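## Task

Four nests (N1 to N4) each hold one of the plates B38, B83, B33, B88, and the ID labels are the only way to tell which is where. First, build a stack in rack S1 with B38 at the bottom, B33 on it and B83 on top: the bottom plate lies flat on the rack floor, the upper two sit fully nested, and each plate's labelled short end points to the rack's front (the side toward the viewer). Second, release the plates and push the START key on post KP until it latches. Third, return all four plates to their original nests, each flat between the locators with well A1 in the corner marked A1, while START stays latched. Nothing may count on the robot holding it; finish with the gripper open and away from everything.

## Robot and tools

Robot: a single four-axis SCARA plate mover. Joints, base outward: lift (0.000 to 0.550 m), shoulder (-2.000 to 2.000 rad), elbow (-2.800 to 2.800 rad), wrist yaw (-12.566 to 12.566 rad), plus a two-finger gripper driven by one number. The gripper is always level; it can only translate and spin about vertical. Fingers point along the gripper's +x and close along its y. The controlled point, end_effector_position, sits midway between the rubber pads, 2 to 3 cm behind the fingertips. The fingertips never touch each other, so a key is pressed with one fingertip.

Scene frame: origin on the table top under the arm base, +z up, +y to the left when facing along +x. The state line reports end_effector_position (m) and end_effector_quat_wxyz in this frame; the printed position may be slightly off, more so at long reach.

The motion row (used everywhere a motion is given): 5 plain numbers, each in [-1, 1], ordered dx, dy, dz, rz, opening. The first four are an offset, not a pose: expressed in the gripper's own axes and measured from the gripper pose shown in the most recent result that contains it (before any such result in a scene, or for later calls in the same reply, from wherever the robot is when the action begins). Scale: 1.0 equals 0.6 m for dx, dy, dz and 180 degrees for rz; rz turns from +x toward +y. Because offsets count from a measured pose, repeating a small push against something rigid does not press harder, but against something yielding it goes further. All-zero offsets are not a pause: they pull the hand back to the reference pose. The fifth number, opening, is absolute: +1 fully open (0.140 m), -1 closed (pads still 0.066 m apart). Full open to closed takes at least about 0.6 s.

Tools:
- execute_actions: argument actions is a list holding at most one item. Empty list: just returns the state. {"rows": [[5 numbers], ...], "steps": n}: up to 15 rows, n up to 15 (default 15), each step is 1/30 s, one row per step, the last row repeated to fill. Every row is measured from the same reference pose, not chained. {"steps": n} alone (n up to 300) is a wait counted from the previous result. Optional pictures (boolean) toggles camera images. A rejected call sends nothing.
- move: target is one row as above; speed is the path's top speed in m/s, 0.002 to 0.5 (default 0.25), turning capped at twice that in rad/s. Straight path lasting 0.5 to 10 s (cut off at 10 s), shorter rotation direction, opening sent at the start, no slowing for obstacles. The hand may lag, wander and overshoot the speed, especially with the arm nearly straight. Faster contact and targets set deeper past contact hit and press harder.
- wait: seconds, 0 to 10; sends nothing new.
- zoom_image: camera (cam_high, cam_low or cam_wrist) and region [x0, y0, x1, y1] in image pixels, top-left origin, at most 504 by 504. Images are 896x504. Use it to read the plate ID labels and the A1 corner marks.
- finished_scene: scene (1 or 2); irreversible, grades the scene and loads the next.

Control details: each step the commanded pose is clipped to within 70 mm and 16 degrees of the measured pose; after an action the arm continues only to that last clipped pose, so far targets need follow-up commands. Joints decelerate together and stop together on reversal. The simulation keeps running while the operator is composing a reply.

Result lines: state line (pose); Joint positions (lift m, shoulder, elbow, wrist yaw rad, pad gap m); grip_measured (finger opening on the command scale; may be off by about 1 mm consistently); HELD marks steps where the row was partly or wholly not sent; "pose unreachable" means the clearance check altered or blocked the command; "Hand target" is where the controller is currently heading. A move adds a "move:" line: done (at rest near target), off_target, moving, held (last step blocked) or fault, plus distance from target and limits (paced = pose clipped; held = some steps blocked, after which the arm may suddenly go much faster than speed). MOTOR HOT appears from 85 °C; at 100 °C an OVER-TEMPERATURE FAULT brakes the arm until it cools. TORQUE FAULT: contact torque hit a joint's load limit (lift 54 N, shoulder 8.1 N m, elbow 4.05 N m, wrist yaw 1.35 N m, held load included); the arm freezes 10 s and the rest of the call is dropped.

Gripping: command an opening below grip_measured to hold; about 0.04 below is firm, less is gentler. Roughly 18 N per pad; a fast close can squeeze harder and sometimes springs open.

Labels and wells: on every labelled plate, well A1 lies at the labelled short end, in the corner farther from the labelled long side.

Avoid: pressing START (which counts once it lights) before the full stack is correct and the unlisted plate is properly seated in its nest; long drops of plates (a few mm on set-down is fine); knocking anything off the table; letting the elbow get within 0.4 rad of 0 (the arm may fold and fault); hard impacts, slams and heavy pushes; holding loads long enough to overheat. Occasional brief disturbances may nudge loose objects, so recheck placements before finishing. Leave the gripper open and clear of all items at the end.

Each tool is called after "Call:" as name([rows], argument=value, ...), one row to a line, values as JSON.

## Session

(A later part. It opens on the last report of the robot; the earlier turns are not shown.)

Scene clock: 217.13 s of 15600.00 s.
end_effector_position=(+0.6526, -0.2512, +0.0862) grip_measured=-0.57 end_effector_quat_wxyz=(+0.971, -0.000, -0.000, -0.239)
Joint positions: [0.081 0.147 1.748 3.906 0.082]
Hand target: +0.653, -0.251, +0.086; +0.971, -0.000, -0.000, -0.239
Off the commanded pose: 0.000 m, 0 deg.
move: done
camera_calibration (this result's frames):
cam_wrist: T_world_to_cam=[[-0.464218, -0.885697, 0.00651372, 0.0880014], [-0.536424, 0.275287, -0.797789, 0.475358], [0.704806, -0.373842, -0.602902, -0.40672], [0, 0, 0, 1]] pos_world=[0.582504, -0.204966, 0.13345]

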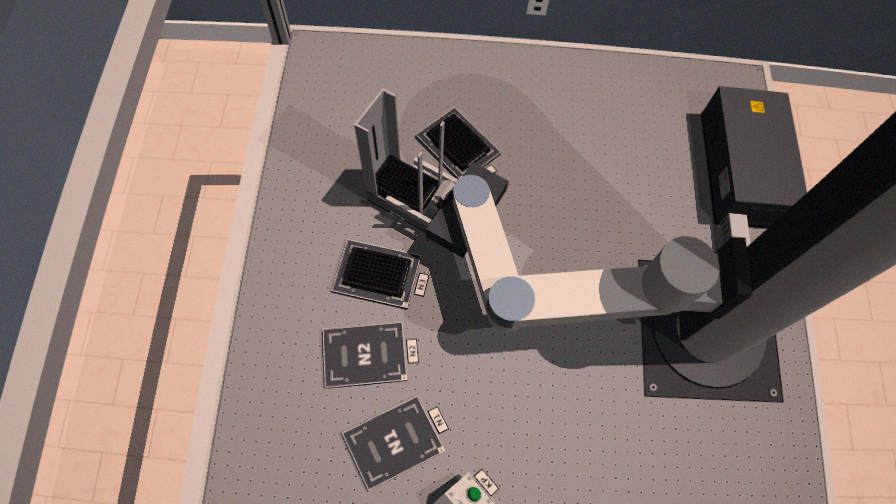

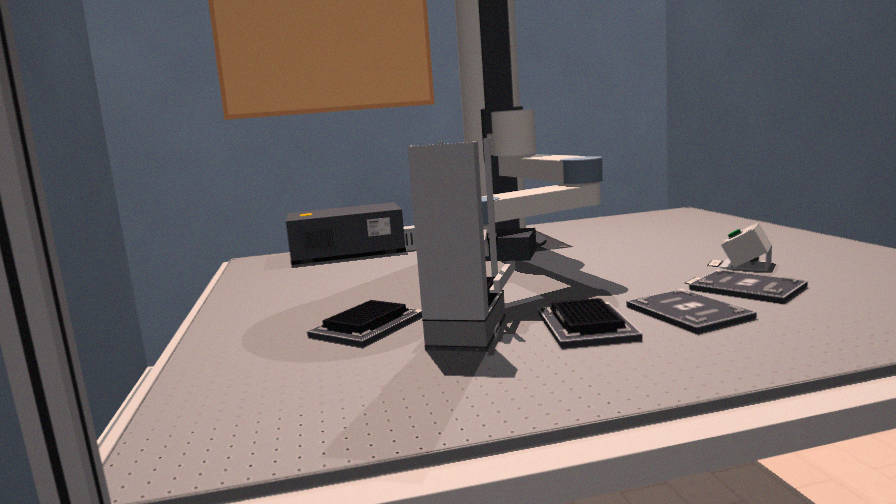

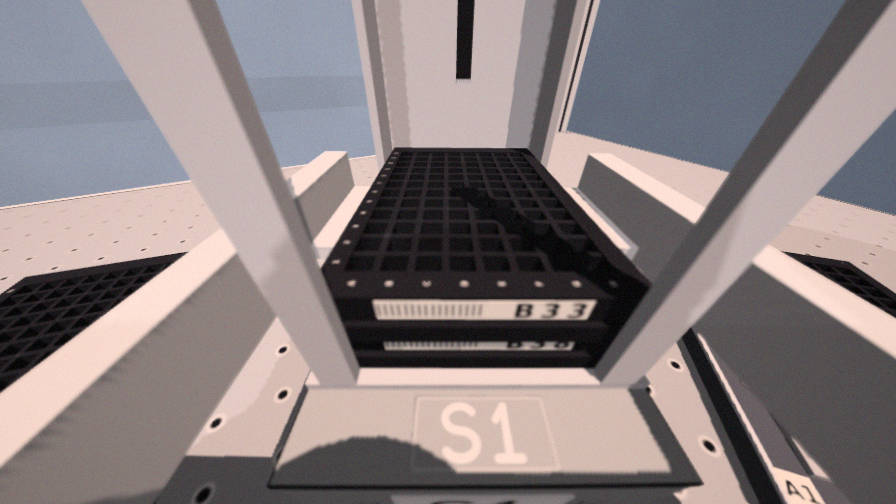

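Call:
move(target=[0,0,-0.002,0,-0.63], speed=0.005)

Call:
move(target=[0,0,0,0,0])

Call:
move(target=[-0.167,0,0.003,0,0])

Call:
move(target=[-0.042,0.257,0,0.098,0])

Scene clock: 223.13 s of 15600.00 s.
end_effector_position=(+0.6526, -0.2512, +0.0859) grip_measured=-0.57 end_effector_quat_wxyz=(+0.971, -0.000, -0.000, -0.239)
Joint positions: [0.081 0.147 1.748 3.906 0.082]
Hand target: +0.653, -0.251, +0.085; +0.971, -0.000, -0.000, -0.239
Off the commanded pose: 0.001 m, 0 deg.
After step 90, 2.30 s passed at rest.
move: done
camera_calibration (this result's frames):
cam_wrist: T_world_to_cam=[[-0.464153, -0.885731, 0.00651372, 0.0879547], [-0.536444, 0.275248, -0.797789, 0.47511], [0.704833, -0.37379, -0.602902, -0.406887], [0, 0, 0, 1]] pos_world=[0.582482, -0.204959, 0.133152]

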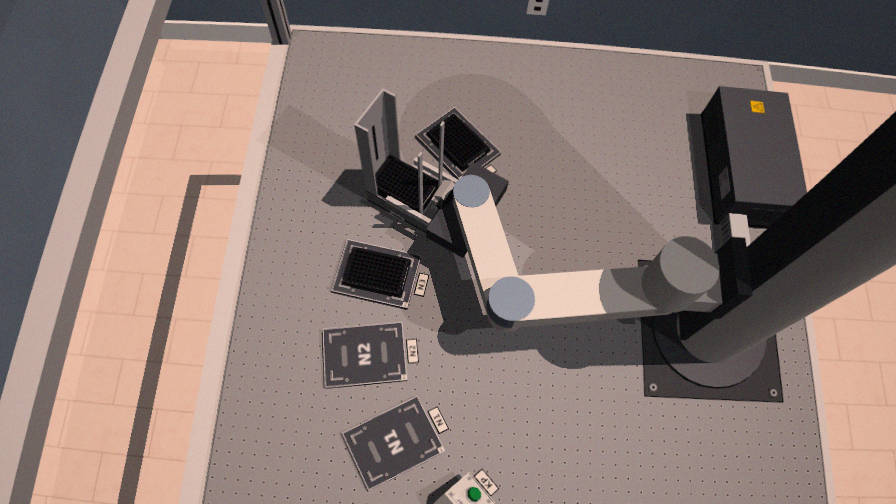

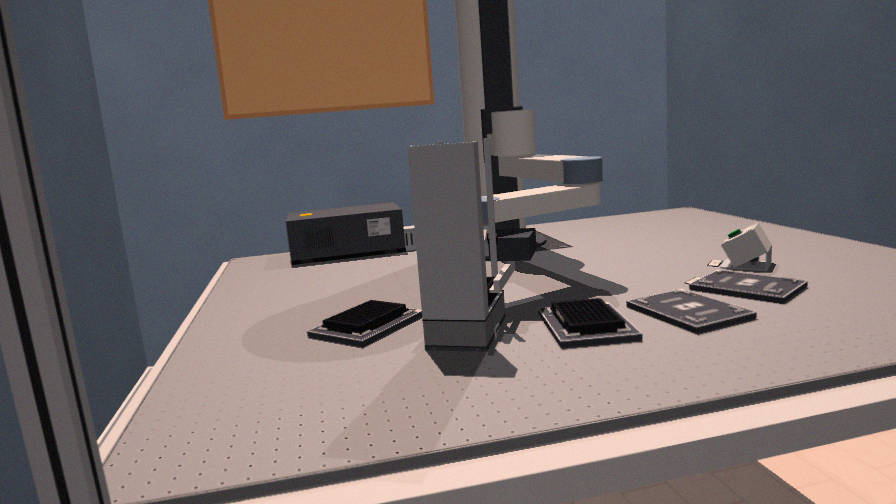

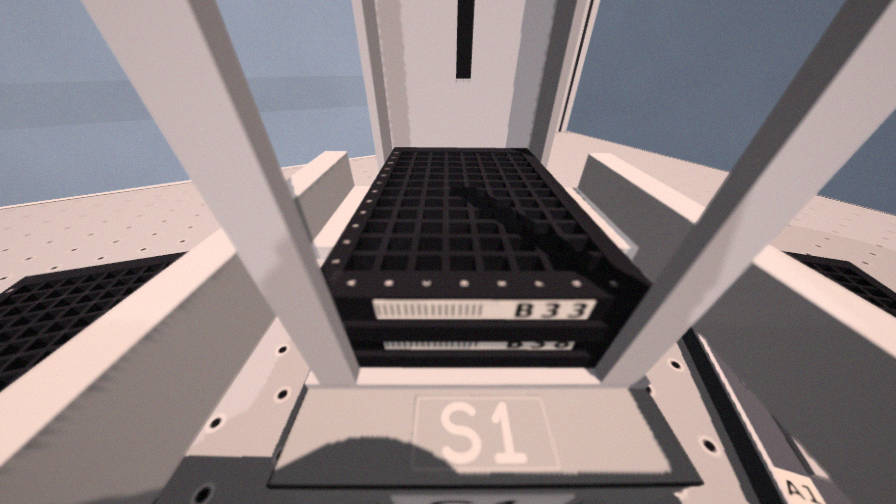

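Scene clock: 223.63 s of 15600.00 s.
end_effector_position=(+0.6526, -0.2512, +0.0860) grip_measured=+0.00 end_effector_quat_wxyz=(+0.971, -0.000, -0.000, -0.238)
Joint positions: [0.081 0.147 1.748 3.906 0.103]
Hand target: +0.653, -0.251, +0.086; +0.971, -0.000, -0.000, -0.239
Off the commanded pose: 0.000 m, 0 deg.
move: done
camera_calibration (this result's frames):
cam_wrist: T_world_to_cam=[[-0.464126, -0.885745, 0.00651372, 0.0879407], [-0.536452, 0.275231, -0.797789, 0.475166], [0.704845, -0.373769, -0.602902, -0.406851], [0, 0, 0, 1]] pos_world=[0.582486, -0.204956, 0.133218]

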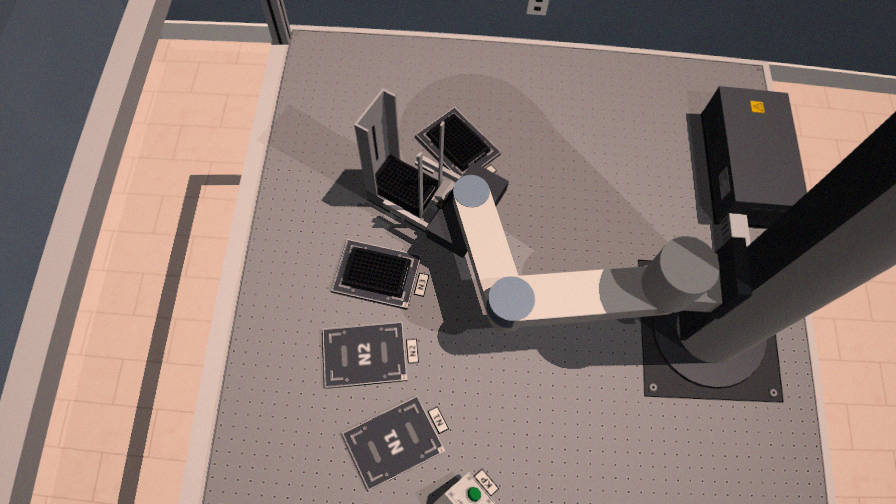

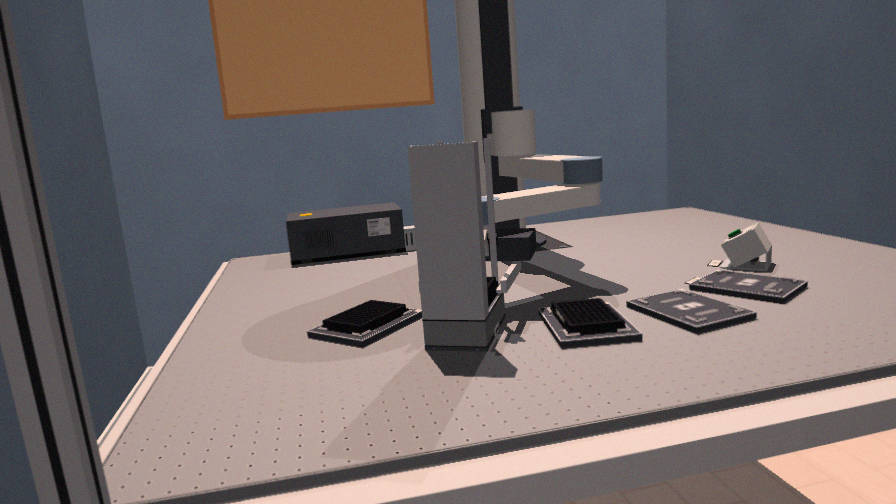

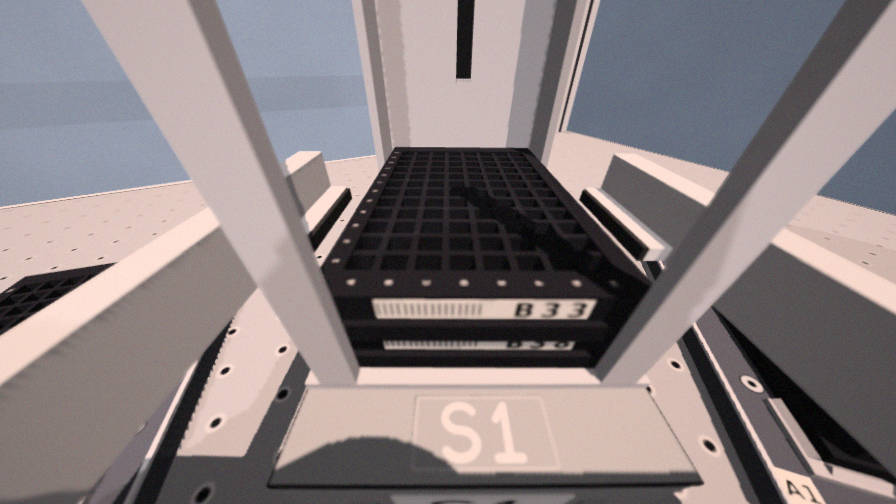

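Scene clock: 224.47 s of 15600.00 s.
end_effector_position=(+0.5638, -0.2048, +0.0878) grip_measured=+0.00 end_effector_quat_wxyz=(+0.971, -0.000, -0.000, -0.239)
Joint positions: [0.083 0.365 1.219 4.217 0.103]
Hand target: +0.564, -0.205, +0.088; +0.971, -0.000, -0.000, -0.238
Off the commanded pose: 0.000 m, 0 deg.
move: done
camera_calibration (this result's frames):
cam_wrist: T_world_to_cam=[[-0.464302, -0.885653, 0.00651372, 0.0879094], [-0.536398, 0.275338, -0.797789, 0.416123], [0.704771, -0.373909, -0.602902, -0.325834], [0, 0, 0, 1]] pos_world=[0.493662, -0.158549, 0.13496]

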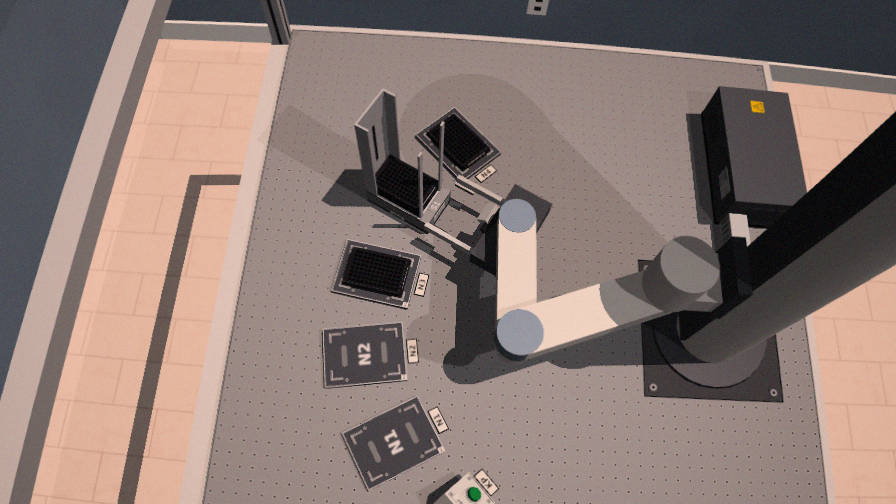

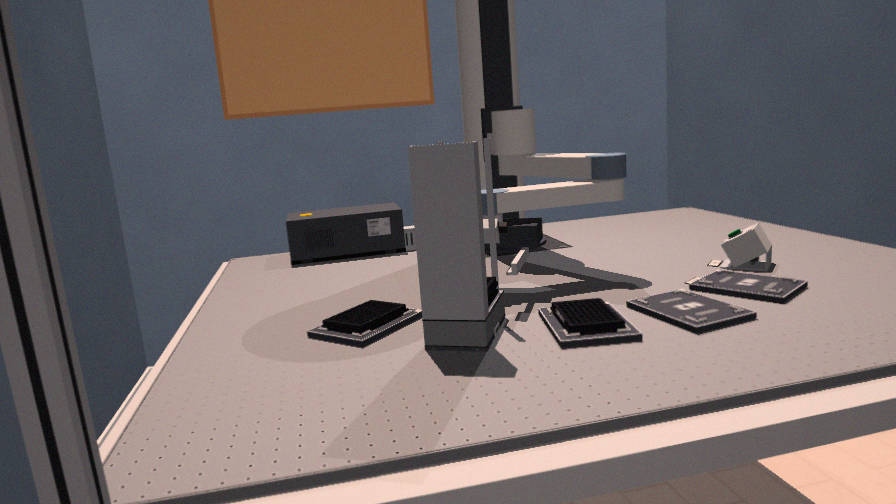

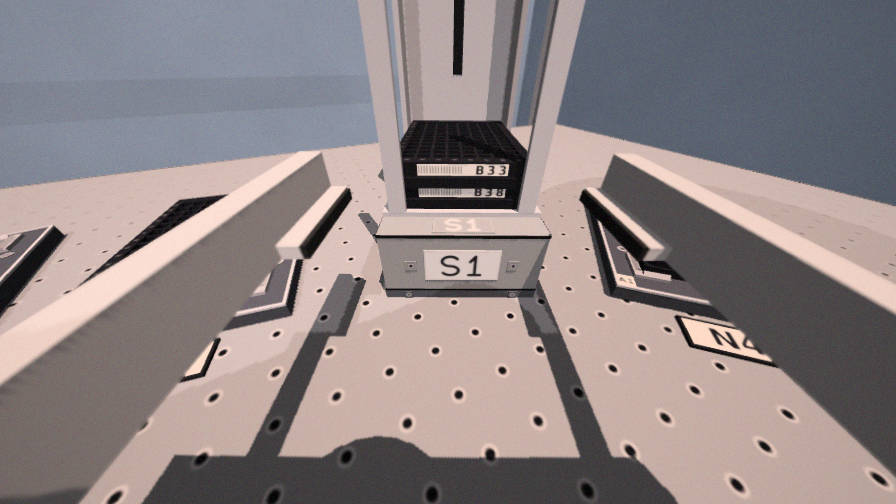

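Scene clock: 225.47 s of 15600.00 s.
end_effector_position=(+0.6129, -0.0563, +0.0878) grip_measured=+0.00 end_effector_quat_wxyz=(+0.996, -0.000, -0.000, -0.087)
Joint positions: [0.083 0.741 1.23  4.139 0.103]
Hand target: +0.613, -0.056, +0.088; +0.996, -0.000, -0.000, -0.087
Off the commanded pose: 0.000 m, 0 deg.
move: done
camera_calibration (this result's frames):
cam_wrist: T_world_to_cam=[[-0.173526, -0.984808, 0.00651372, 0.0584538], [-0.594669, 0.0995059, -0.797789, 0.427414], [0.78502, -0.142311, -0.602902, -0.341093], [0, 0, 0, 1]] pos_world=[0.532078, -0.0335056, 0.13496]

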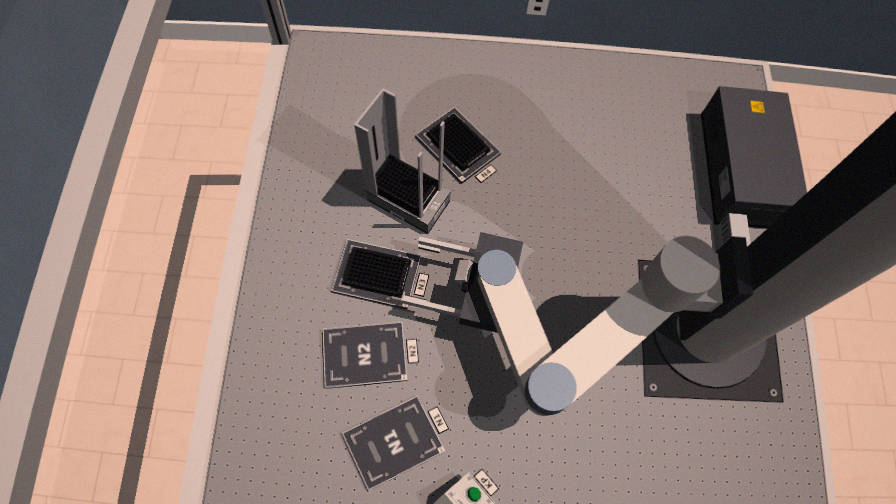

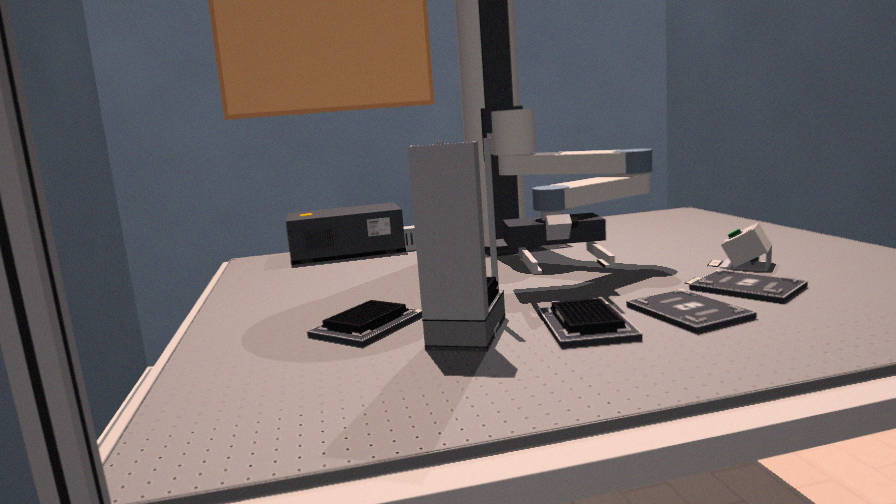

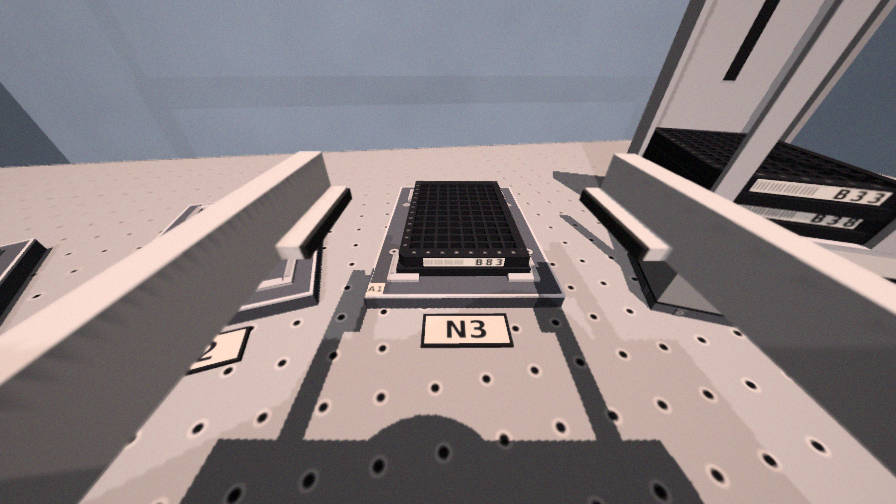

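Call:
move(target=[0.137,-0.003,-0.05,0.008,-0.1])

Call:
move(target=[0,0,-0.0397,0,-0.1], speed=0.05)

Scene clock: 229.47 s of 15600.00 s.
end_effector_position=(+0.6936, -0.0722, +0.0577) grip_measured=-0.10 end_effector_quat_wxyz=(+0.997, -0.000, -0.000, -0.074)
Joint positions: [0.053 0.538 1.654 3.943 0.099]
Hand target: +0.694, -0.072, +0.058; +0.997, -0.000, -0.000, -0.074
Off the commanded pose: 0.000 m, 0 deg.
After step 90, 0.20 s passed at rest.
move: done
camera_calibration (this result's frames):
cam_wrist: T_world_to_cam=[[-0.1486, -0.988876, 0.00651372, 0.0393406], [-0.596993, 0.0844563, -0.797789, 0.45351], [0.788364, -0.12244, -0.602902, -0.4257], [0, 0, 0, 1]] pos_world=[0.612195, -0.0515218, 0.104894]

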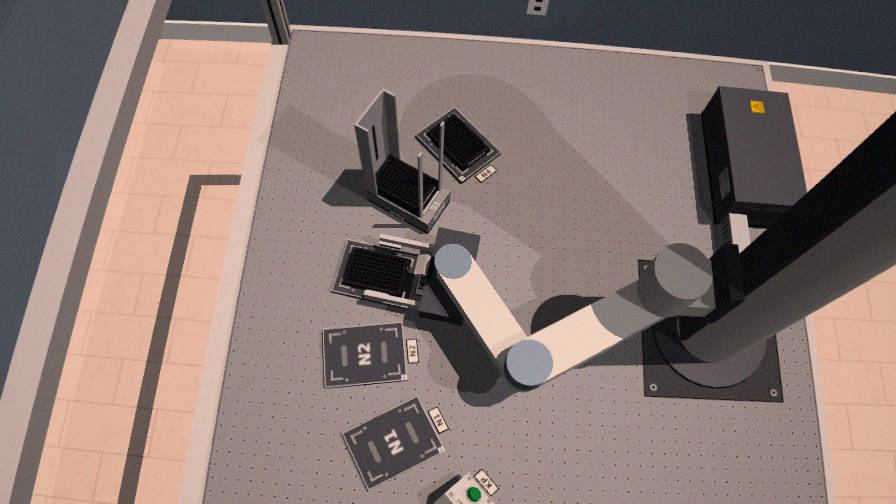

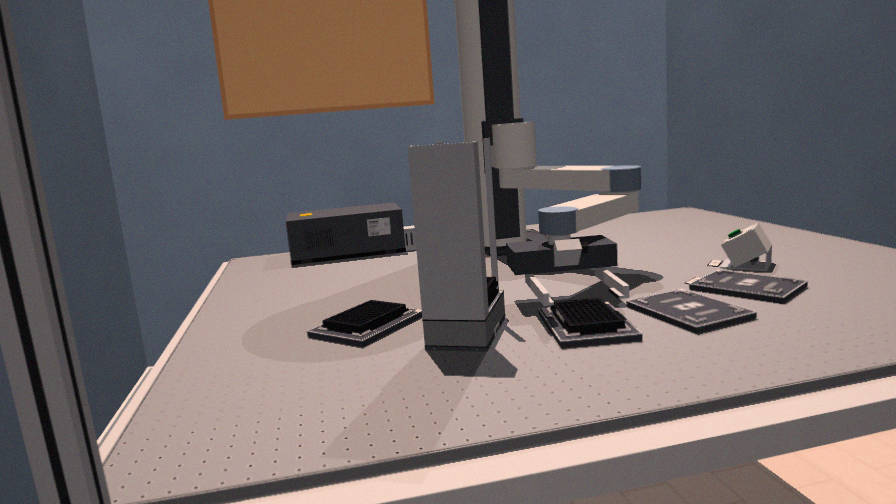

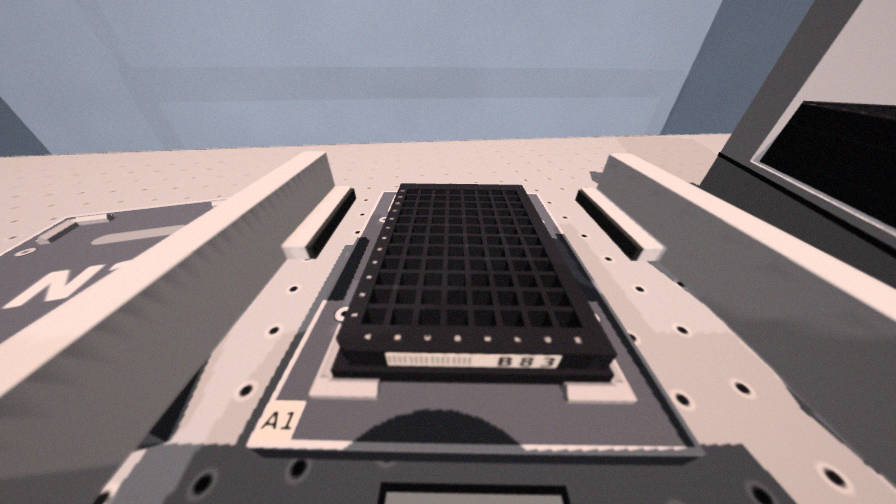

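Scene clock: 230.20 s of 15600.00 s.
end_effector_position=(+0.6936, -0.0723, +0.0338) grip_measured=-0.10 end_effector_quat_wxyz=(+0.997, -0.000, -0.000, -0.074)
Joint positions: [0.029 0.538 1.654 3.943 0.099]
Hand target: +0.694, -0.072, +0.034; +0.997, -0.000, -0.000, -0.074
Off the commanded pose: 0.000 m, 0 deg.
move: done
camera_calibration (this result's frames):
cam_wrist: T_world_to_cam=[[-0.148628, -0.988872, 0.00651372, 0.0395048], [-0.59699, 0.0844727, -0.797789, 0.434452], [0.788361, -0.122462, -0.602902, -0.440099], [0, 0, 0, 1]] pos_world=[0.612192, -0.0515294, 0.0810068]

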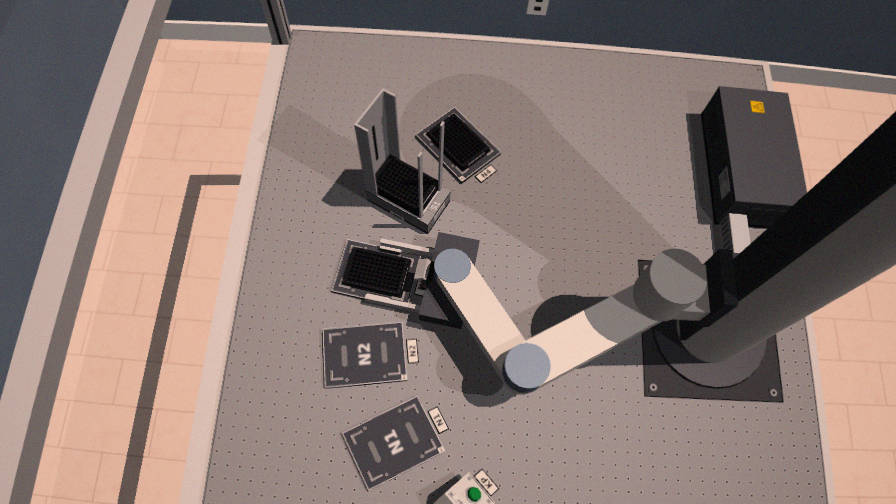

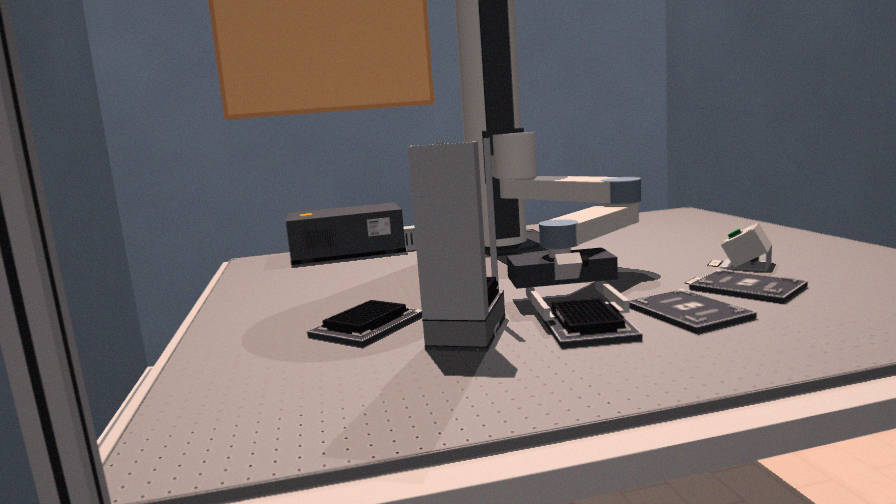

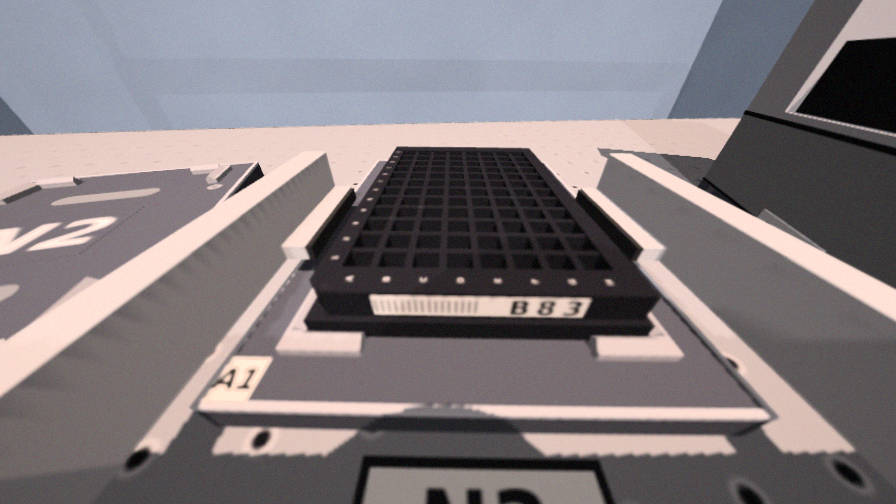

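Call:
move(target=[0.0012,0.0003,0,-0.005,-0.1], speed=0.05)

Call:
move(target=[0,0,0,0,-0.63])

Call:
move(target=[0,0,0.505,0,-0.63], speed=0.2)

Scene clock: 234.43 s of 15600.00 s.
end_effector_position=(+0.6943, -0.0723, +0.0338) grip_measured=-0.10 end_effector_quat_wxyz=(+0.997, -0.000, -0.000, -0.082)
Joint positions: [0.029 0.542 1.658 3.919 0.099]
Hand target: +0.694, -0.072, +0.034; +0.997, -0.000, -0.000, -0.082
Off the commanded pose: 0.000 m, 0 deg.
After step 90, 0.53 s passed at rest.
move: done
camera_calibration (this result's frames):
cam_wrist: T_world_to_cam=[[-0.164158, -0.986413, 0.00651372, 0.0505718], [-0.595588, 0.0938491, -0.797789, 0.434582], [0.786337, -0.134843, -0.602902, -0.44015], [0, 0, 0, 1]] pos_world=[0.61324, -0.0502515, 0.0810078]

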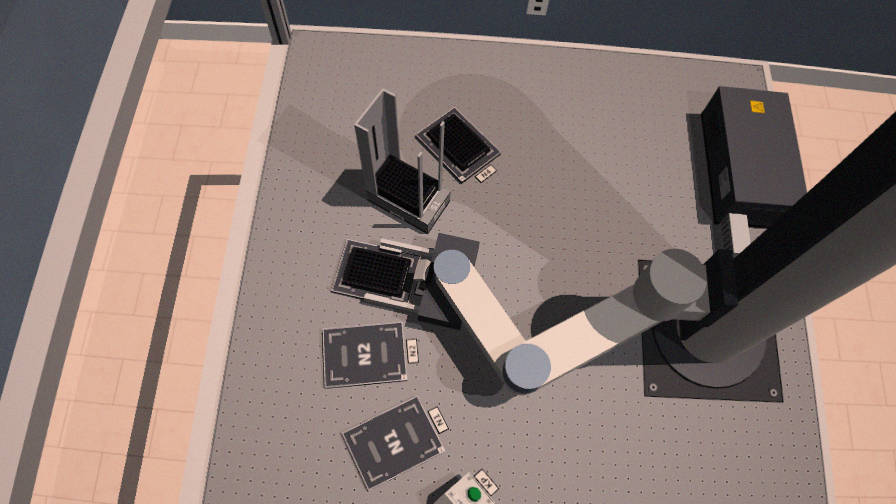

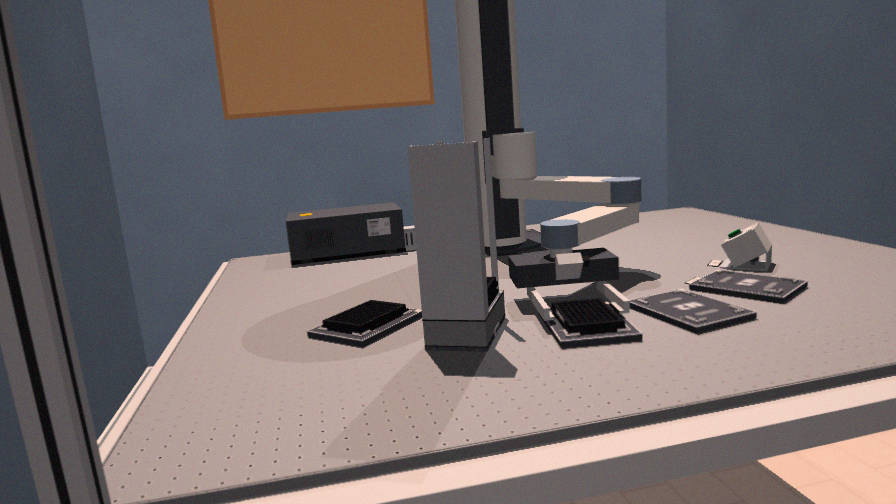

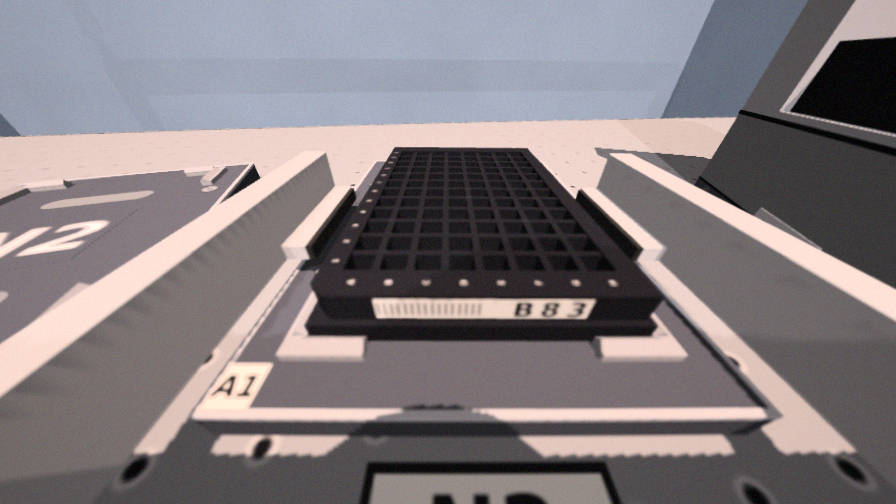

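Scene clock: 234.93 s of 15600.00 s.
end_effector_position=(+0.6943, -0.0723, +0.0338) grip_measured=-0.57 end_effector_quat_wxyz=(+0.997, -0.000, -0.000, -0.082)
Joint positions: [0.029 0.542 1.658 3.919 0.082]
Hand target: +0.694, -0.072, +0.034; +0.997, -0.000, -0.000, -0.082
Off the commanded pose: 0.000 m, 0 deg.
move: done
camera_calibration (this result's frames):
cam_wrist: T_world_to_cam=[[-0.164146, -0.986415, 0.00651372, 0.0505641], [-0.59559, 0.0938419, -0.797789, 0.434582], [0.786339, -0.134833, -0.602902, -0.440151], [0, 0, 0, 1]] pos_world=[0.61324, -0.0502517, 0.0810078]

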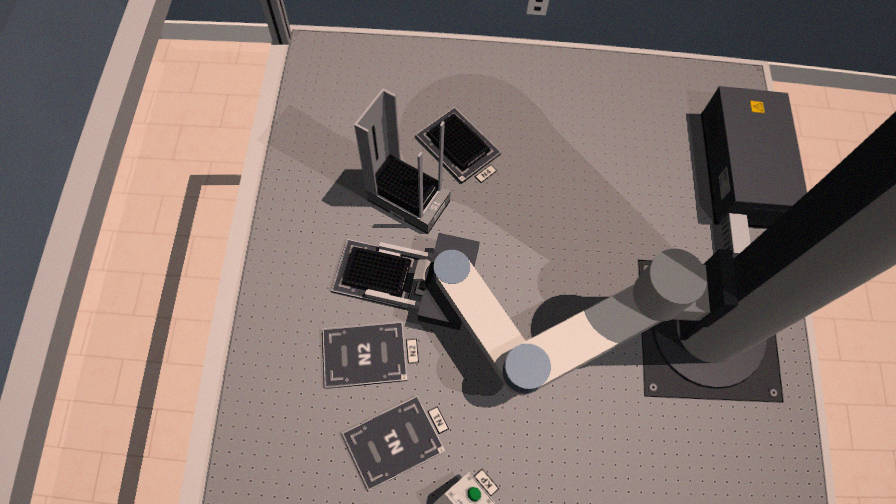

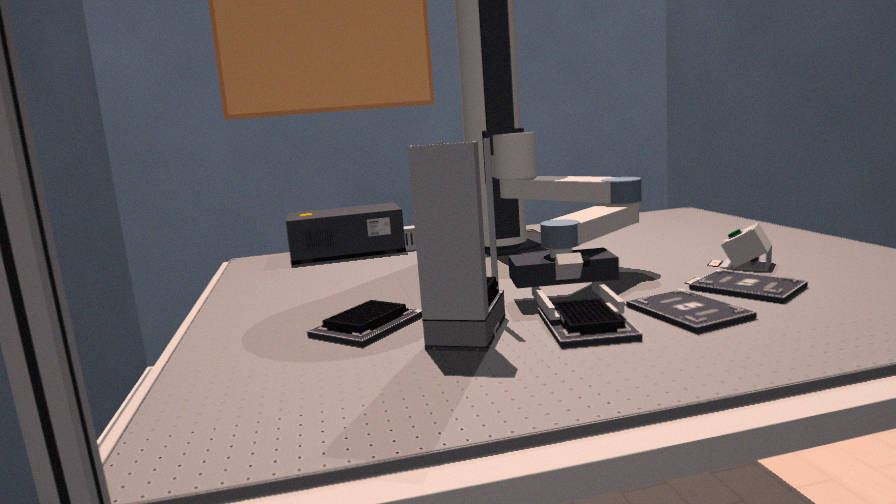

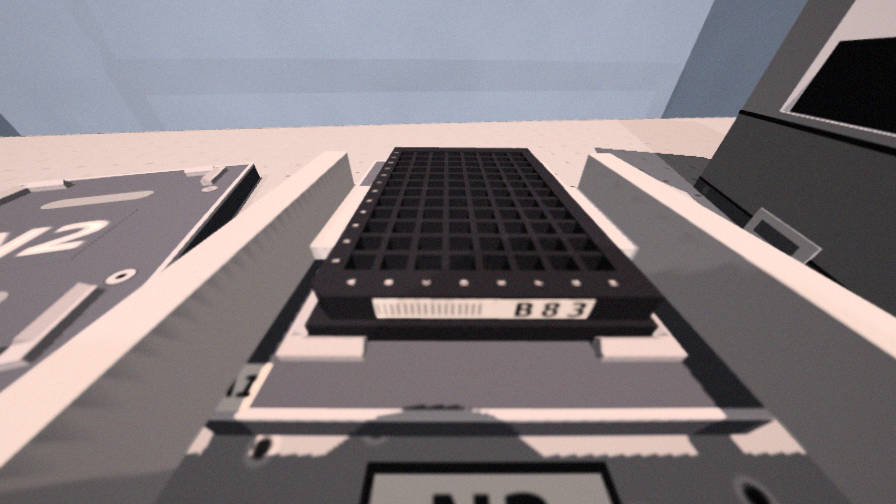

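Scene clock: 236.83 s of 15600.00 s.
end_effector_position=(+0.6943, -0.0722, +0.3369) grip_measured=-0.57 end_effector_quat_wxyz=(+0.997, -0.000, -0.000, -0.082)
Joint positions: [0.332 0.542 1.658 3.919 0.082]
Hand target: +0.694, -0.072, +0.337; +0.997, -0.000, -0.000, -0.082
Off the commanded pose: 0.000 m, 0 deg.
move: done
camera_calibration (this result's frames):
cam_wrist: T_world_to_cam=[[-0.164118, -0.986419, 0.00651372, 0.0485786], [-0.595592, 0.0938248, -0.797789, 0.676359], [0.786343, -0.134811, -0.602902, -0.257443], [0, 0, 0, 1]] pos_world=[0.613245, -0.0502464, 0.384062]

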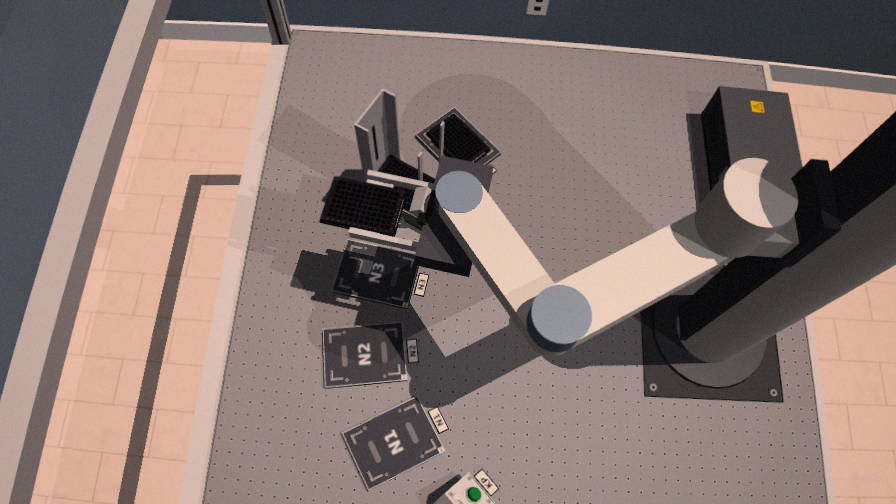

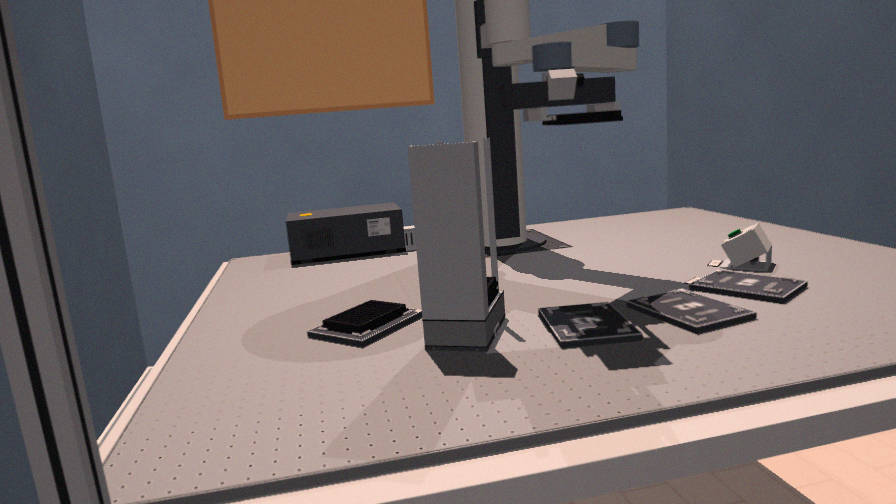

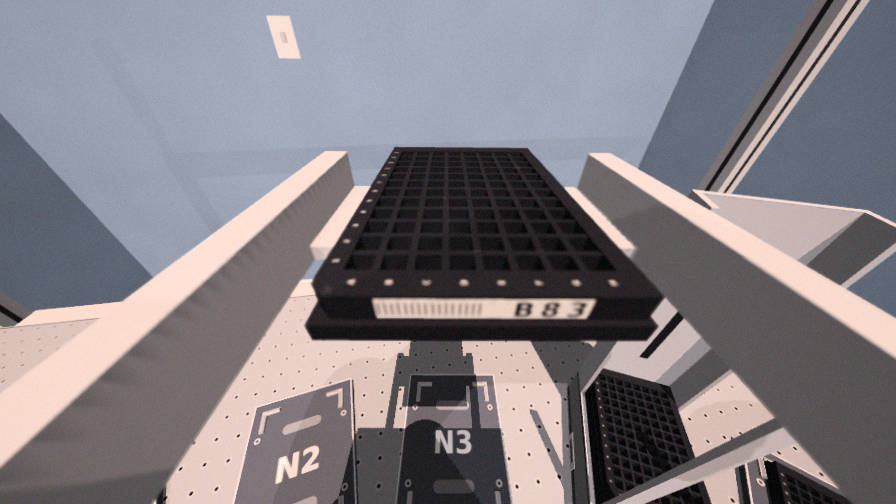

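Call:
move(target=[-0.01995,-0.3056,-0.012,-0.1012,-0.63], speed=0.15)

Scene clock: 244.10 s of 15600.00 s.
end_effector_position=(+0.6525, -0.2513, +0.3297) grip_measured=-0.57 end_effector_quat_wxyz=(+0.971, -0.000, -0.000, -0.239)
Joint positions: [0.325 0.147 1.748 3.906 0.082]
Hand target: +0.653, -0.251, +0.330; +0.971, -0.000, -0.000, -0.239
Off the commanded pose: 0.000 m, 0 deg.
After step 90, 2.70 s passed at rest.
move: done
camera_calibration (this result's frames):
cam_wrist: T_world_to_cam=[[-0.464513, -0.885542, 0.00651372, 0.0864808], [-0.536332, 0.275466, -0.797789, 0.669558], [0.704681, -0.374077, -0.602902, -0.259918], [0, 0, 0, 1]] pos_world=[0.582436, -0.205087, 0.376897]

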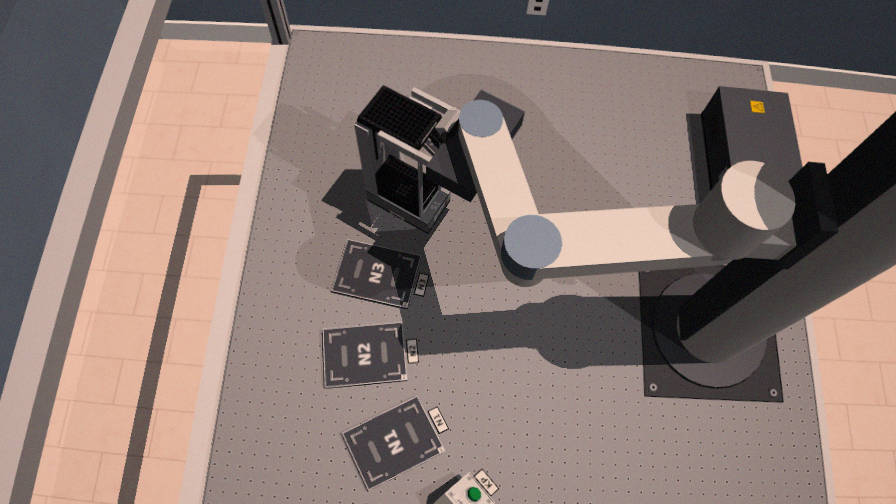

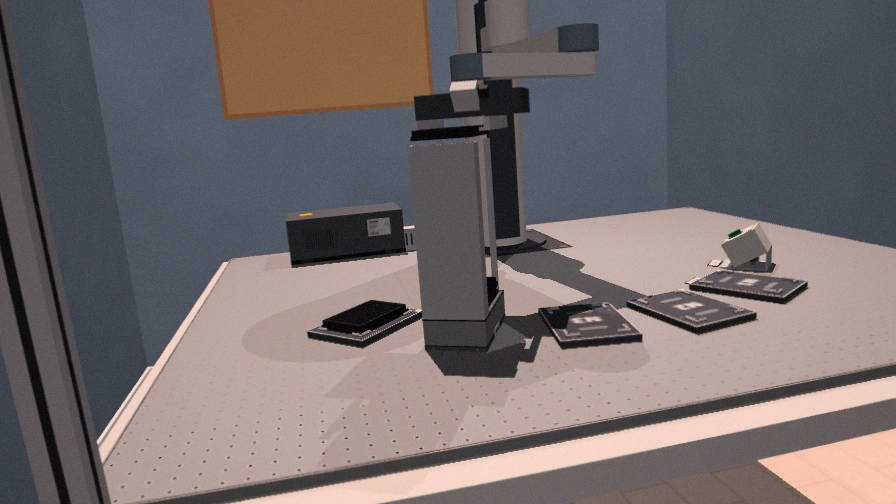

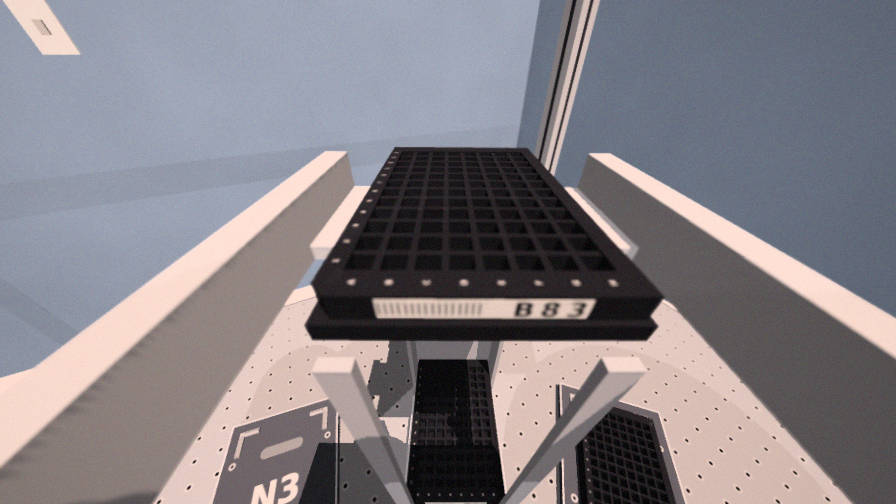

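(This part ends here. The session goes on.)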